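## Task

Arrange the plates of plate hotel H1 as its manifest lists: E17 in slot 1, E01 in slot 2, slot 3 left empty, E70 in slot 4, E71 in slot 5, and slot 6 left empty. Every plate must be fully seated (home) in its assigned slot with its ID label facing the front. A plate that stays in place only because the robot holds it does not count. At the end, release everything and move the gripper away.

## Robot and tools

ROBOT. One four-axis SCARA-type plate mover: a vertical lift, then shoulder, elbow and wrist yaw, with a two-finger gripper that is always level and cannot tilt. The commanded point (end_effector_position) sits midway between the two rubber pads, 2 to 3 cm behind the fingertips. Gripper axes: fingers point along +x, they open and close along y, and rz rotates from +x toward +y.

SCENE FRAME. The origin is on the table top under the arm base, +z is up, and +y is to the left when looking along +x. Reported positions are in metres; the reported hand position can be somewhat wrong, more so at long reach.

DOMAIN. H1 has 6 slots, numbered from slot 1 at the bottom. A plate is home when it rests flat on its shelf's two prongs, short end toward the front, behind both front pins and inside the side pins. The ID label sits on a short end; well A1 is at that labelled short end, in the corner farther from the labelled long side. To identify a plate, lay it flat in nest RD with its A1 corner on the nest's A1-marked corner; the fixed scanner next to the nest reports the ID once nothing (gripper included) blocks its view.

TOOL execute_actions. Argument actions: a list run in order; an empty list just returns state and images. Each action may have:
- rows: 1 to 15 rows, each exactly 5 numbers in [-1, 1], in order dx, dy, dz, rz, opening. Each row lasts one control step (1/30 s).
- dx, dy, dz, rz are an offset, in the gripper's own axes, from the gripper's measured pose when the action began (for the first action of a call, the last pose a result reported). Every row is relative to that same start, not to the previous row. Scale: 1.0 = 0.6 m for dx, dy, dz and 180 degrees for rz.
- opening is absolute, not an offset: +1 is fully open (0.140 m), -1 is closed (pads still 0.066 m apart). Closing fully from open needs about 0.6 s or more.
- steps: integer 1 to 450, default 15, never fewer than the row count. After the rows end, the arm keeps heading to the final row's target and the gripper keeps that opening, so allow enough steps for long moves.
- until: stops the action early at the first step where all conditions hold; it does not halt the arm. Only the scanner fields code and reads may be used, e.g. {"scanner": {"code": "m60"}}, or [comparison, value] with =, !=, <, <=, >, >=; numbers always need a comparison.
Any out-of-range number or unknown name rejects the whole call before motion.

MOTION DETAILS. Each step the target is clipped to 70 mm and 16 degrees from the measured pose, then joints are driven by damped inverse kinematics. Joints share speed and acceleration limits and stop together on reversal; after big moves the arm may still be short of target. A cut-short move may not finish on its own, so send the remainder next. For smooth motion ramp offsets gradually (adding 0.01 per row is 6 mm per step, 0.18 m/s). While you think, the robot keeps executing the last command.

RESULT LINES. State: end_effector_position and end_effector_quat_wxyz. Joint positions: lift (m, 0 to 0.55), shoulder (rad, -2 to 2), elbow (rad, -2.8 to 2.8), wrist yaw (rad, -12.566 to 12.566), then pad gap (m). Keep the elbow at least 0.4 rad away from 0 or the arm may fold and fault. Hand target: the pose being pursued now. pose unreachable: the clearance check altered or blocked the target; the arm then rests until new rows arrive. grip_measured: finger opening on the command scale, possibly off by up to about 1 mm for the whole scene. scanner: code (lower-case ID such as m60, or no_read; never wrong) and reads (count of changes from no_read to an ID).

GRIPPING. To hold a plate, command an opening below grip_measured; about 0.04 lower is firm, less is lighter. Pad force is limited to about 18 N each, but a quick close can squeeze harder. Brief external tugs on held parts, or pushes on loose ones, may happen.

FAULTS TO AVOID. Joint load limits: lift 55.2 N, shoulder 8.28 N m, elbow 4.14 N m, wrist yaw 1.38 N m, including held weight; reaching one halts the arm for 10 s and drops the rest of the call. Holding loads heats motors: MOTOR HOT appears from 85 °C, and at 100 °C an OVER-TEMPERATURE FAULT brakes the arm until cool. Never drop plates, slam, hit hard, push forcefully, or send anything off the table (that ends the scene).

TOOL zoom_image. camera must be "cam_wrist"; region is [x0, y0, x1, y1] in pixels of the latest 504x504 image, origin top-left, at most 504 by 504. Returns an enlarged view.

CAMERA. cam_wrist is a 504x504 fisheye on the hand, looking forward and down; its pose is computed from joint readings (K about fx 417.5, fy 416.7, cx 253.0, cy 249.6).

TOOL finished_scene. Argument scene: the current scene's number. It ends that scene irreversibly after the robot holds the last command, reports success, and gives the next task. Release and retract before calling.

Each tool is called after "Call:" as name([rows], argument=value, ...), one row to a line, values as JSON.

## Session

Call:
execute_actions([
  {"rows":[[-0.25,0,0.4,0,1]],"steps":60},
])

Scene clock: 2.00 s.
end_effector_position=(+0.5223, +0.0633, +0.5554) grip_measured=+1.00 end_effector_quat_wxyz=(+0.531, +0.000, +0.000, +0.847)
Joint positions: [ 0.55   0.444  1.831 -0.253  0.14 ]
Hand target: +0.522, +0.063, +0.555; +0.531, +0.000, +0.000, +0.847
Off the commanded pose: 0.042 m, 0 deg.
scanner: code=no_read reads=0
joint sent to its limit — the command would take joint 1 (lift) past its upper limit, so that joint was sent only as far as its limit.
camera_calibration (this result's frames):
cam_wrist: T_world_to_cam=[[0.900439, 0.434983, -0.000443088, -0.488069], [0.261582, -0.542302, -0.798426, 0.328117], [-0.347542, 0.718818, -0.602093, 0.565889], [0, 0, 0, 1]] pos_world=[0.550317, -0.016531, 0.602478]

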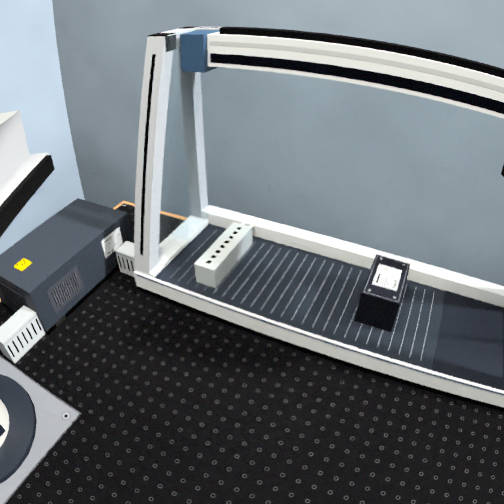

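Call:
execute_actions([
  {"rows":[[0,0,-0.2,-0.5,1]],"steps":60},
])

Scene clock: 4.40 s.
end_effector_position=(+0.5223, +0.0635, +0.4353) grip_measured=+1.00 end_effector_quat_wxyz=(+0.975, +0.000, +0.000, +0.224)
Joint positions: [ 0.43   0.984  0.867 -1.399  0.14 ]
Hand target: +0.522, +0.063, +0.435; +0.975, +0.000, +0.000, +0.224
Off the commanded pose: 0.000 m, 0 deg.
scanner: code=no_read reads=0
camera_calibration (this result's frames):
cam_wrist: T_world_to_cam=[[0.435358, -0.900258, -0.000443088, -0.160529], [-0.542193, -0.261807, -0.798426, 0.634381], [0.718673, 0.347841, -0.602093, -0.0398663], [0, 0, 0, 1]] pos_world=[0.442495, 0.0354356, 0.482432]

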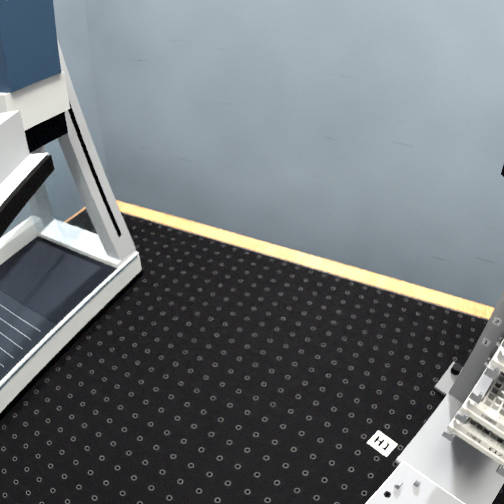

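Call:
execute_actions([
  {"rows":[[-0.1,0,0,-0.3,1]],"steps":60},
])

Scene clock: 7.23 s.
end_effector_position=(+0.4684, +0.0375, +0.4353) grip_measured=+1.00 end_effector_quat_wxyz=(+0.970, +0.000, +0.000, -0.243)
Joint positions: [ 0.43   1.545  0.771 -2.806  0.14 ]
Hand target: +0.468, +0.037, +0.435; +0.970, +0.000, +0.000, -0.243
Off the commanded pose: 0.000 m, 0 deg.
scanner: code=no_read reads=0
camera_calibration (this result's frames):
cam_wrist: T_world_to_cam=[[-0.471884, -0.881661, -0.000443088, 0.263826], [-0.530675, 0.28443, -0.798426, 0.572488], [0.704067, -0.376529, -0.602093, 0.0419075], [0, 0, 0, 1]] pos_world=[0.398794, 0.0855512, 0.482439]

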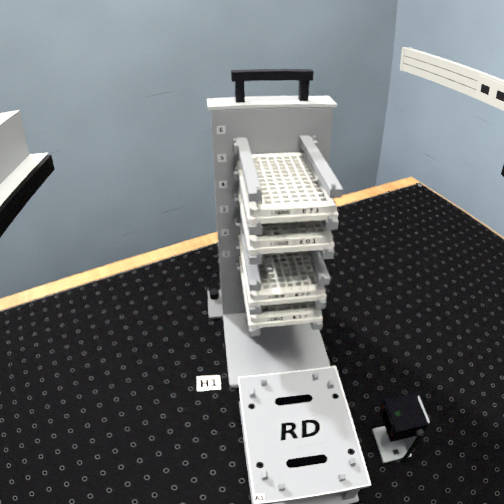

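Call:
zoom_image(camera="cam_wrist", region=[200, 120, 360, 340])

Region (200, 120, 360, 340) of cam_wrist's 504x504 image, scaled by 2.291, with more detail than that image has; it fills the left 367 columns of this view, and the rest is white.

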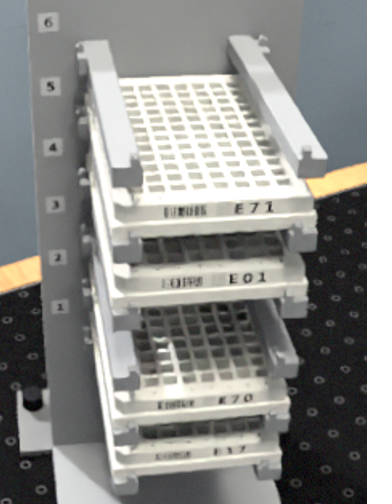

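Call:
execute_actions([
  {"rows":[[0.101,-0.118,-0.208,0.068,1]],"steps":60},
])

Scene clock: 11.73 s.
end_effector_position=(+0.4885, -0.0536, +0.3105) grip_measured=+1.00 end_effector_quat_wxyz=(+0.990, +0.000, +0.000, -0.138)
Joint positions: [ 0.305  0.93   0.688 -1.896  0.14 ]
Hand target: +0.488, -0.054, +0.311; +0.990, +0.000, +0.000, -0.138
Off the commanded pose: 0.000 m, 0 deg.
scanner: code=no_read reads=0
camera_calibration (this result's frames):
cam_wrist: T_world_to_cam=[[-0.274635, -0.961548, -0.000443088, 0.0922467], [-0.578844, 0.165696, -0.798426, 0.526508], [0.767798, -0.21902, -0.602093, -0.104362], [0, 0, 0, 1]] pos_world=[0.410229, -0.021398, 0.357583]

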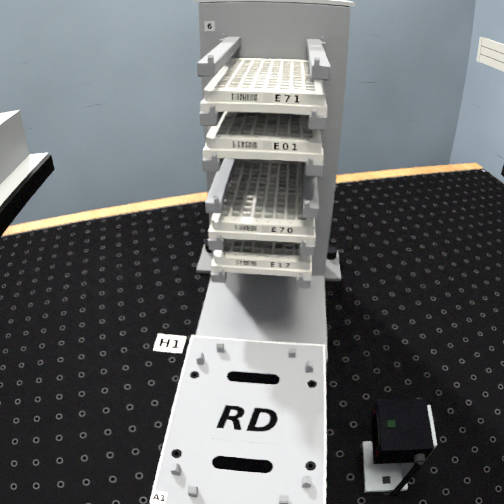

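Call:
execute_actions([
  {"rows":[[0.144,0.0137,-0.113,-0.022,1]],"steps":60},
])

Scene clock: 15.60 s.
end_effector_position=(+0.5739, -0.0694, +0.2426) grip_measured=+1.00 end_effector_quat_wxyz=(+0.985, +0.000, +0.000, -0.172)
Joint positions: [ 0.238  0.824  1.073 -2.243  0.14 ]
Hand target: +0.574, -0.069, +0.243; +0.985, +0.000, +0.000, -0.172
Off the commanded pose: 0.000 m, 0 deg.
scanner: code=no_read reads=0
camera_calibration (this result's frames):
cam_wrist: T_world_to_cam=[[-0.339998, -0.940426, -0.000443088, 0.139474], [-0.566104, 0.205043, -0.798426, 0.51979], [0.750951, -0.271213, -0.602093, -0.20819], [0, 0, 0, 1]] pos_world=[0.498017, -0.0318779, 0.289726]

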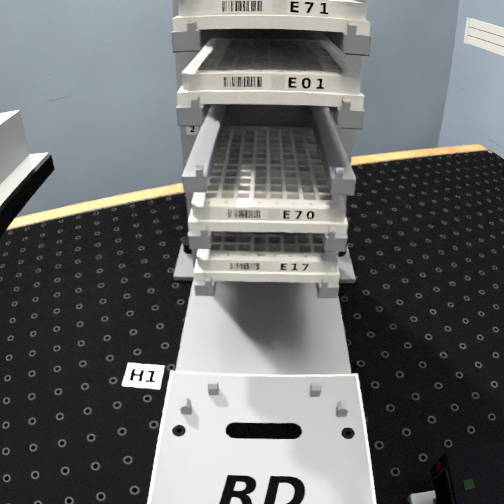

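Call:
execute_actions([
  {"rows":[[0.06,0,0,0,1],[0.12,0,0,0,1],[0.18,0,0,0,1],[0.25,0,0,0,1]],"steps":40},
  {"rows":[[0,0,0,0,0.3],[0,0,0,0,-0.1],[0,0,0,0,-0.3],[0,0,0,0,-0.5],[0,0,0,0,-0.62]],"steps":45},
])

Scene clock: 19.20 s.
end_effector_position=(+0.7149, -0.1204, +0.2426) grip_measured=-0.56 end_effector_quat_wxyz=(+0.985, +0.000, +0.000, -0.172)
Joint positions: [ 0.238  0.415  1.841 -2.602  0.082]
Hand target: +0.715, -0.120, +0.243; +0.985, +0.000, +0.000, -0.172
Off the commanded pose: 0.000 m, 0 deg.
scanner: code=no_read reads=0
camera_calibration (this result's frames):
cam_wrist: T_world_to_cam=[[-0.339817, -0.940492, -0.000443088, 0.139322], [-0.566143, 0.204934, -0.798426, 0.610129], [0.751004, -0.271067, -0.602093, -0.327955], [0, 0, 0, 1]] pos_world=[0.639059, -0.0829028, 0.289745]

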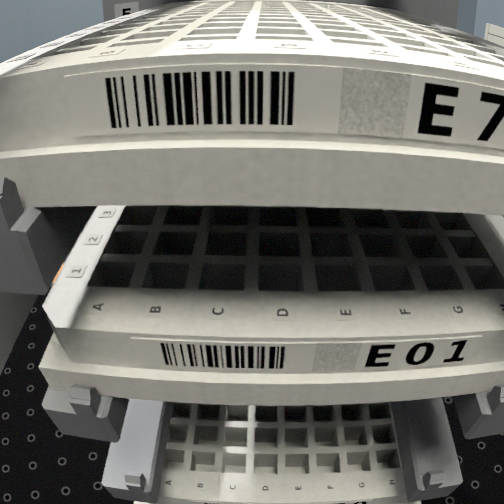

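Call:
execute_actions([
  {"rows":[[0,0,0.007,0,-0.61],[0,0,0.014,0,-0.61]],"steps":20},
  {"rows":[[-0.03,0,0,0,-0.61],[-0.06,0,0,0,-0.61],[-0.1,0,0,0,-0.61],[-0.15,0,0,0,-0.61],[-0.2,0,0,0,-0.61],[-0.25,0,0,0,-0.61]],"steps":45},
  {"rows":[[0,0,-0.03,0,-0.61],[0,0,-0.0592,0,-0.61]],"steps":30},
  {"rows":[[0.03,0,0,0,-0.61],[0.06,0,0,0,-0.61],[0.1,0,0,0,-0.61],[0.15,0,0,0,-0.61],[0.2,0,0,0,-0.61],[0.25,0,0,0,-0.61]],"steps":45},
  {"rows":[[0,0,-0.006,0,-0.61],[0,0,-0.0135,0,-0.61]],"steps":20},
  {"rows":[[0,0,0,0,-0.3],[0,0,0,0,1]],"steps":25},
])

Scene clock: 26.43 s.
end_effector_position=(+0.7148, -0.1205, +0.2073) grip_measured=+1.00 end_effector_quat_wxyz=(+0.985, +0.000, +0.000, -0.172)
Joint positions: [ 0.202  0.415  1.841 -2.602  0.14 ]
Hand target: +0.715, -0.121, +0.207; +0.985, +0.000, +0.000, -0.172
Off the commanded pose: 0.000 m, 0 deg.
scanner: code=no_read reads=0
camera_calibration (this result's frames):
cam_wrist: T_world_to_cam=[[-0.339947, -0.940445, -0.000443088, 0.139271], [-0.566115, 0.205012, -0.798426, 0.581881], [0.750966, -0.271172, -0.602093, -0.349187], [0, 0, 0, 1]] pos_world=[0.638984, -0.0830059, 0.254408]

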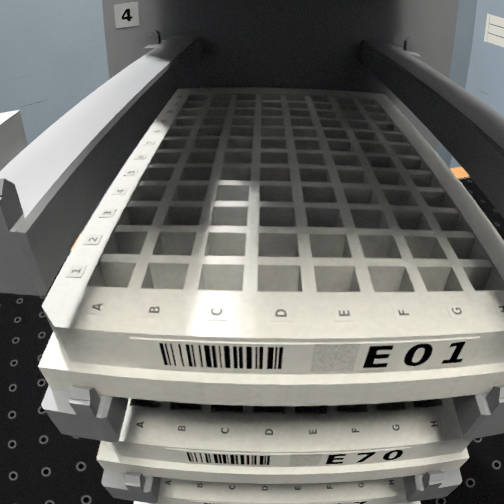

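Now E70 from slot 2 up to slot 4.

Call:
execute_actions([
  {"rows":[[-0.06,0,0,0,1],[-0.12,0,0,0,1],[-0.18,0,0,0,1],[-0.25,0,0,0,1]],"steps":40},
  {"rows":[[0,0,-0.03,0,1],[0,0,-0.0595,0,1]],"steps":25},
  {"rows":[[0.06,0,0,0,1],[0.12,0,0,0,1],[0.18,0,0,0,1],[0.25,0,0,0,1]],"steps":40},
  {"rows":[[0,0,0,0,0.3],[0,0,0,0,-0.1],[0,0,0,0,-0.3],[0,0,0,0,-0.5],[0,0,0,0,-0.61]],"steps":45},
])

Scene clock: 32.43 s.
end_effector_position=(+0.7147, -0.1207, +0.1716) grip_measured=-0.56 end_effector_quat_wxyz=(+0.985, +0.000, +0.000, -0.172)
Joint positions: [ 0.167  0.415  1.841 -2.602  0.082]
Hand target: +0.715, -0.121, +0.172; +0.985, +0.000, +0.000, -0.172
Off the commanded pose: 0.000 m, 0 deg.
scanner: code=no_read reads=0
camera_calibration (this result's frames):
cam_wrist: T_world_to_cam=[[-0.34037, -0.940291, -0.000443088, 0.13937], [-0.566023, 0.205267, -0.798426, 0.553267], [0.750844, -0.271509, -0.602093, -0.370627], [0, 0, 0, 1]] pos_world=[0.638882, -0.0831481, 0.218652]

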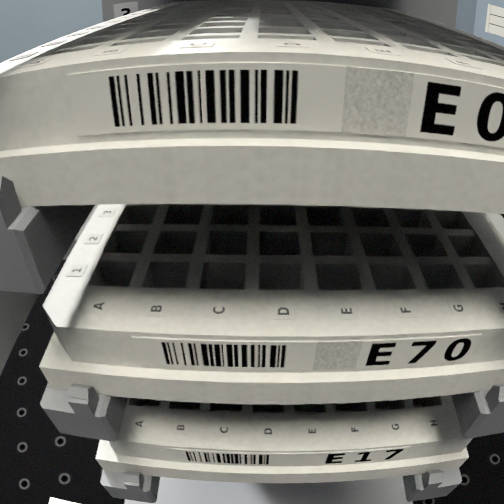

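Call:
execute_actions([
  {"rows":[[0,0,0.007,0,-0.61],[0,0,0.014,0,-0.61]],"steps":20},
  {"rows":[[-0.03,0,0,0,-0.61],[-0.06,0,0,0,-0.61],[-0.1,0,0,0,-0.61],[-0.15,0,0,0,-0.61],[-0.2,0,0,0,-0.61],[-0.25,0,0,0,-0.61]],"steps":45},
  {"rows":[[0,0,0.04,0,-0.61],[0,0,0.08,0,-0.61],[0,0,0.1183,0,-0.61]],"steps":35},
  {"rows":[[0.03,0,0,0,-0.61],[0.06,0,0,0,-0.61],[0.1,0,0,0,-0.61],[0.15,0,0,0,-0.61],[0.2,0,0,0,-0.61],[0.25,0,0,0,-0.61]],"steps":45},
  {"rows":[[0,0,-0.006,0,-0.61],[0,0,-0.0135,0,-0.61]],"steps":20},
  {"rows":[[0,0,0,0,-0.3],[0,0,0,0,1]],"steps":25},
])

Call:
execute_actions([
  {"rows":[[-0.06,0,0,0,1],[-0.12,0,0,0,1],[-0.18,0,0,0,1],[-0.25,0,0,0,1]],"steps":40},
  {"rows":[[0,0,-0.03,0,1],[0,0,-0.0595,0,1]],"steps":25},
  {"rows":[[0.06,0,0,0,1],[0.12,0,0,0,1],[0.18,0,0,0,1],[0.25,0,0,0,1]],"steps":40},
  {"rows":[[0,0,0,0,0.3],[0,0,0,0,-0.1],[0,0,0,0,-0.3],[0,0,0,0,-0.5],[0,0,0,0,-0.61]],"steps":45},
])

Scene clock: 40.37 s.
end_effector_position=(+0.7146, -0.1209, +0.2428) grip_measured=+1.00 end_effector_quat_wxyz=(+0.985, +0.000, +0.000, -0.173)
Joint positions: [ 0.238  0.414  1.84  -2.602  0.14 ]
Hand target: +0.715, -0.121, +0.243; +0.985, +0.000, +0.000, -0.173
Off the commanded pose: 0.000 m, 0 deg.
scanner: code=no_read reads=0
camera_calibration (this result's frames):
cam_wrist: T_world_to_cam=[[-0.340941, -0.940084, -0.000443088, 0.139615], [-0.565898, 0.205611, -0.798426, 0.61011], [0.750679, -0.271966, -0.602093, -0.327625], [0, 0, 0, 1]] pos_world=[0.638801, -0.0832981, 0.289929]

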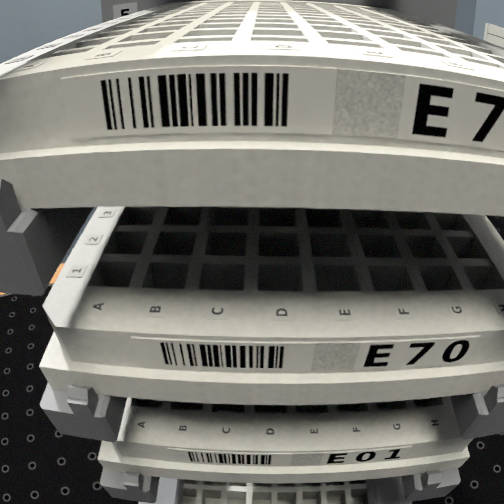

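Scene clock: 45.37 s.
end_effector_position=(+0.7145, -0.1210, +0.2071) grip_measured=-0.56 end_effector_quat_wxyz=(+0.985, +0.000, +0.000, -0.173)
Joint positions: [ 0.202  0.414  1.84  -2.602  0.082]
Hand target: +0.715, -0.121, +0.207; +0.985, +0.000, +0.000, -0.173
Off the commanded pose: 0.000 m, 0 deg.
scanner: code=no_read reads=0
camera_calibration (this result's frames):
cam_wrist: T_world_to_cam=[[-0.341455, -0.939898, -0.000443088, 0.139782], [-0.565785, 0.20592, -0.798426, 0.581479], [0.75053, -0.272376, -0.602093, -0.349044], [0, 0, 0, 1]] pos_world=[0.63869, -0.0834281, 0.254173]

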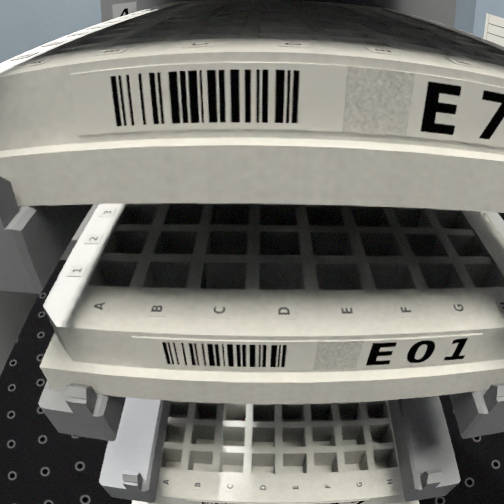

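Call:
execute_actions([
  {"rows":[[0,0,0.007,0,-0.61],[0,0,0.014,0,-0.61]],"steps":20},
  {"rows":[[-0.03,0,0,0,-0.61],[-0.06,0,0,0,-0.61],[-0.1,0,0,0,-0.61],[-0.15,0,0,0,-0.61],[-0.2,0,0,0,-0.61],[-0.25,0,0,0,-0.61]],"steps":45},
  {"rows":[[0,0,-0.03,0,-0.61],[0,0,-0.0592,0,-0.61]],"steps":30},
  {"rows":[[0.03,0,0,0,-0.61],[0.06,0,0,0,-0.61],[0.1,0,0,0,-0.61],[0.15,0,0,0,-0.61],[0.2,0,0,0,-0.61],[0.25,0,0,0,-0.61]],"steps":45},
  {"rows":[[0,0,-0.006,0,-0.61],[0,0,-0.0135,0,-0.61]],"steps":20},
  {"rows":[[0,0,0,0,-0.3],[0,0,0,0,1]],"steps":25},
  {"rows":[[-0.06,0,0,0,1],[-0.12,0,0,0,1],[-0.18,0,0,0,1],[-0.25,0,0,0,1]],"steps":40},
  {"rows":[[0,0,0.2,0,1]],"steps":40},
])

Scene clock: 55.57 s.
end_effector_position=(+0.5734, -0.0700, +0.2918) grip_measured=+1.00 end_effector_quat_wxyz=(+0.985, +0.000, +0.000, -0.173)
Joint positions: [ 0.287  0.823  1.072 -2.243  0.14 ]
Hand target: +0.573, -0.070, +0.292; +0.985, +0.000, +0.000, -0.173
Off the commanded pose: 0.000 m, 0 deg.
scanner: code=no_read reads=0
camera_calibration (this result's frames):
cam_wrist: T_world_to_cam=[[-0.342409, -0.939551, -0.000443088, 0.140185], [-0.565576, 0.206494, -0.798426, 0.558678], [0.750253, -0.273137, -0.602093, -0.178126], [0, 0, 0, 1]] pos_world=[0.497615, -0.0323062, 0.338877]

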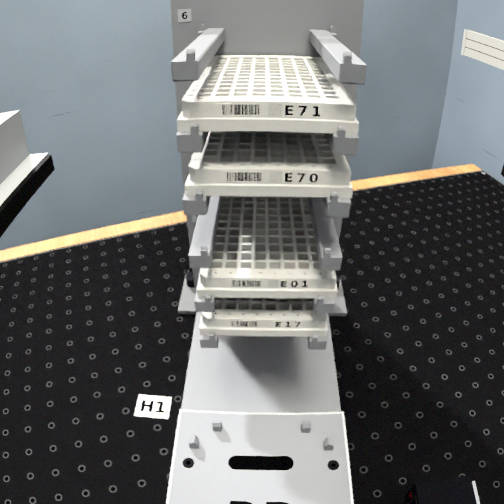

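Call:
zoom_image(camera="cam_wrist", region=[165, 20, 375, 350])

Region (165, 20, 375, 350) of cam_wrist's 504x504 image, scaled by 1.527, with more detail than that image has; it fills the left 321 columns of this view, and the rest is white.

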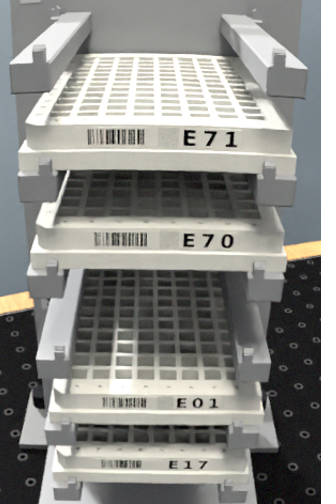

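Call:
zoom_image(camera="cam_wrist", region=[170, 100, 370, 160])

Region (170, 100, 370, 160) of cam_wrist's 504x504 image, scaled by 2.520, with more detail than that image has; it fills the top 151 rows of this view, and the rest is white.

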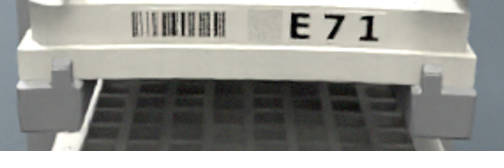

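Both of E71's front pins are visible in front of the plate, so it is seated correctly.

Call:
finished_scene(scene=2)

The scene is finished: the task was done.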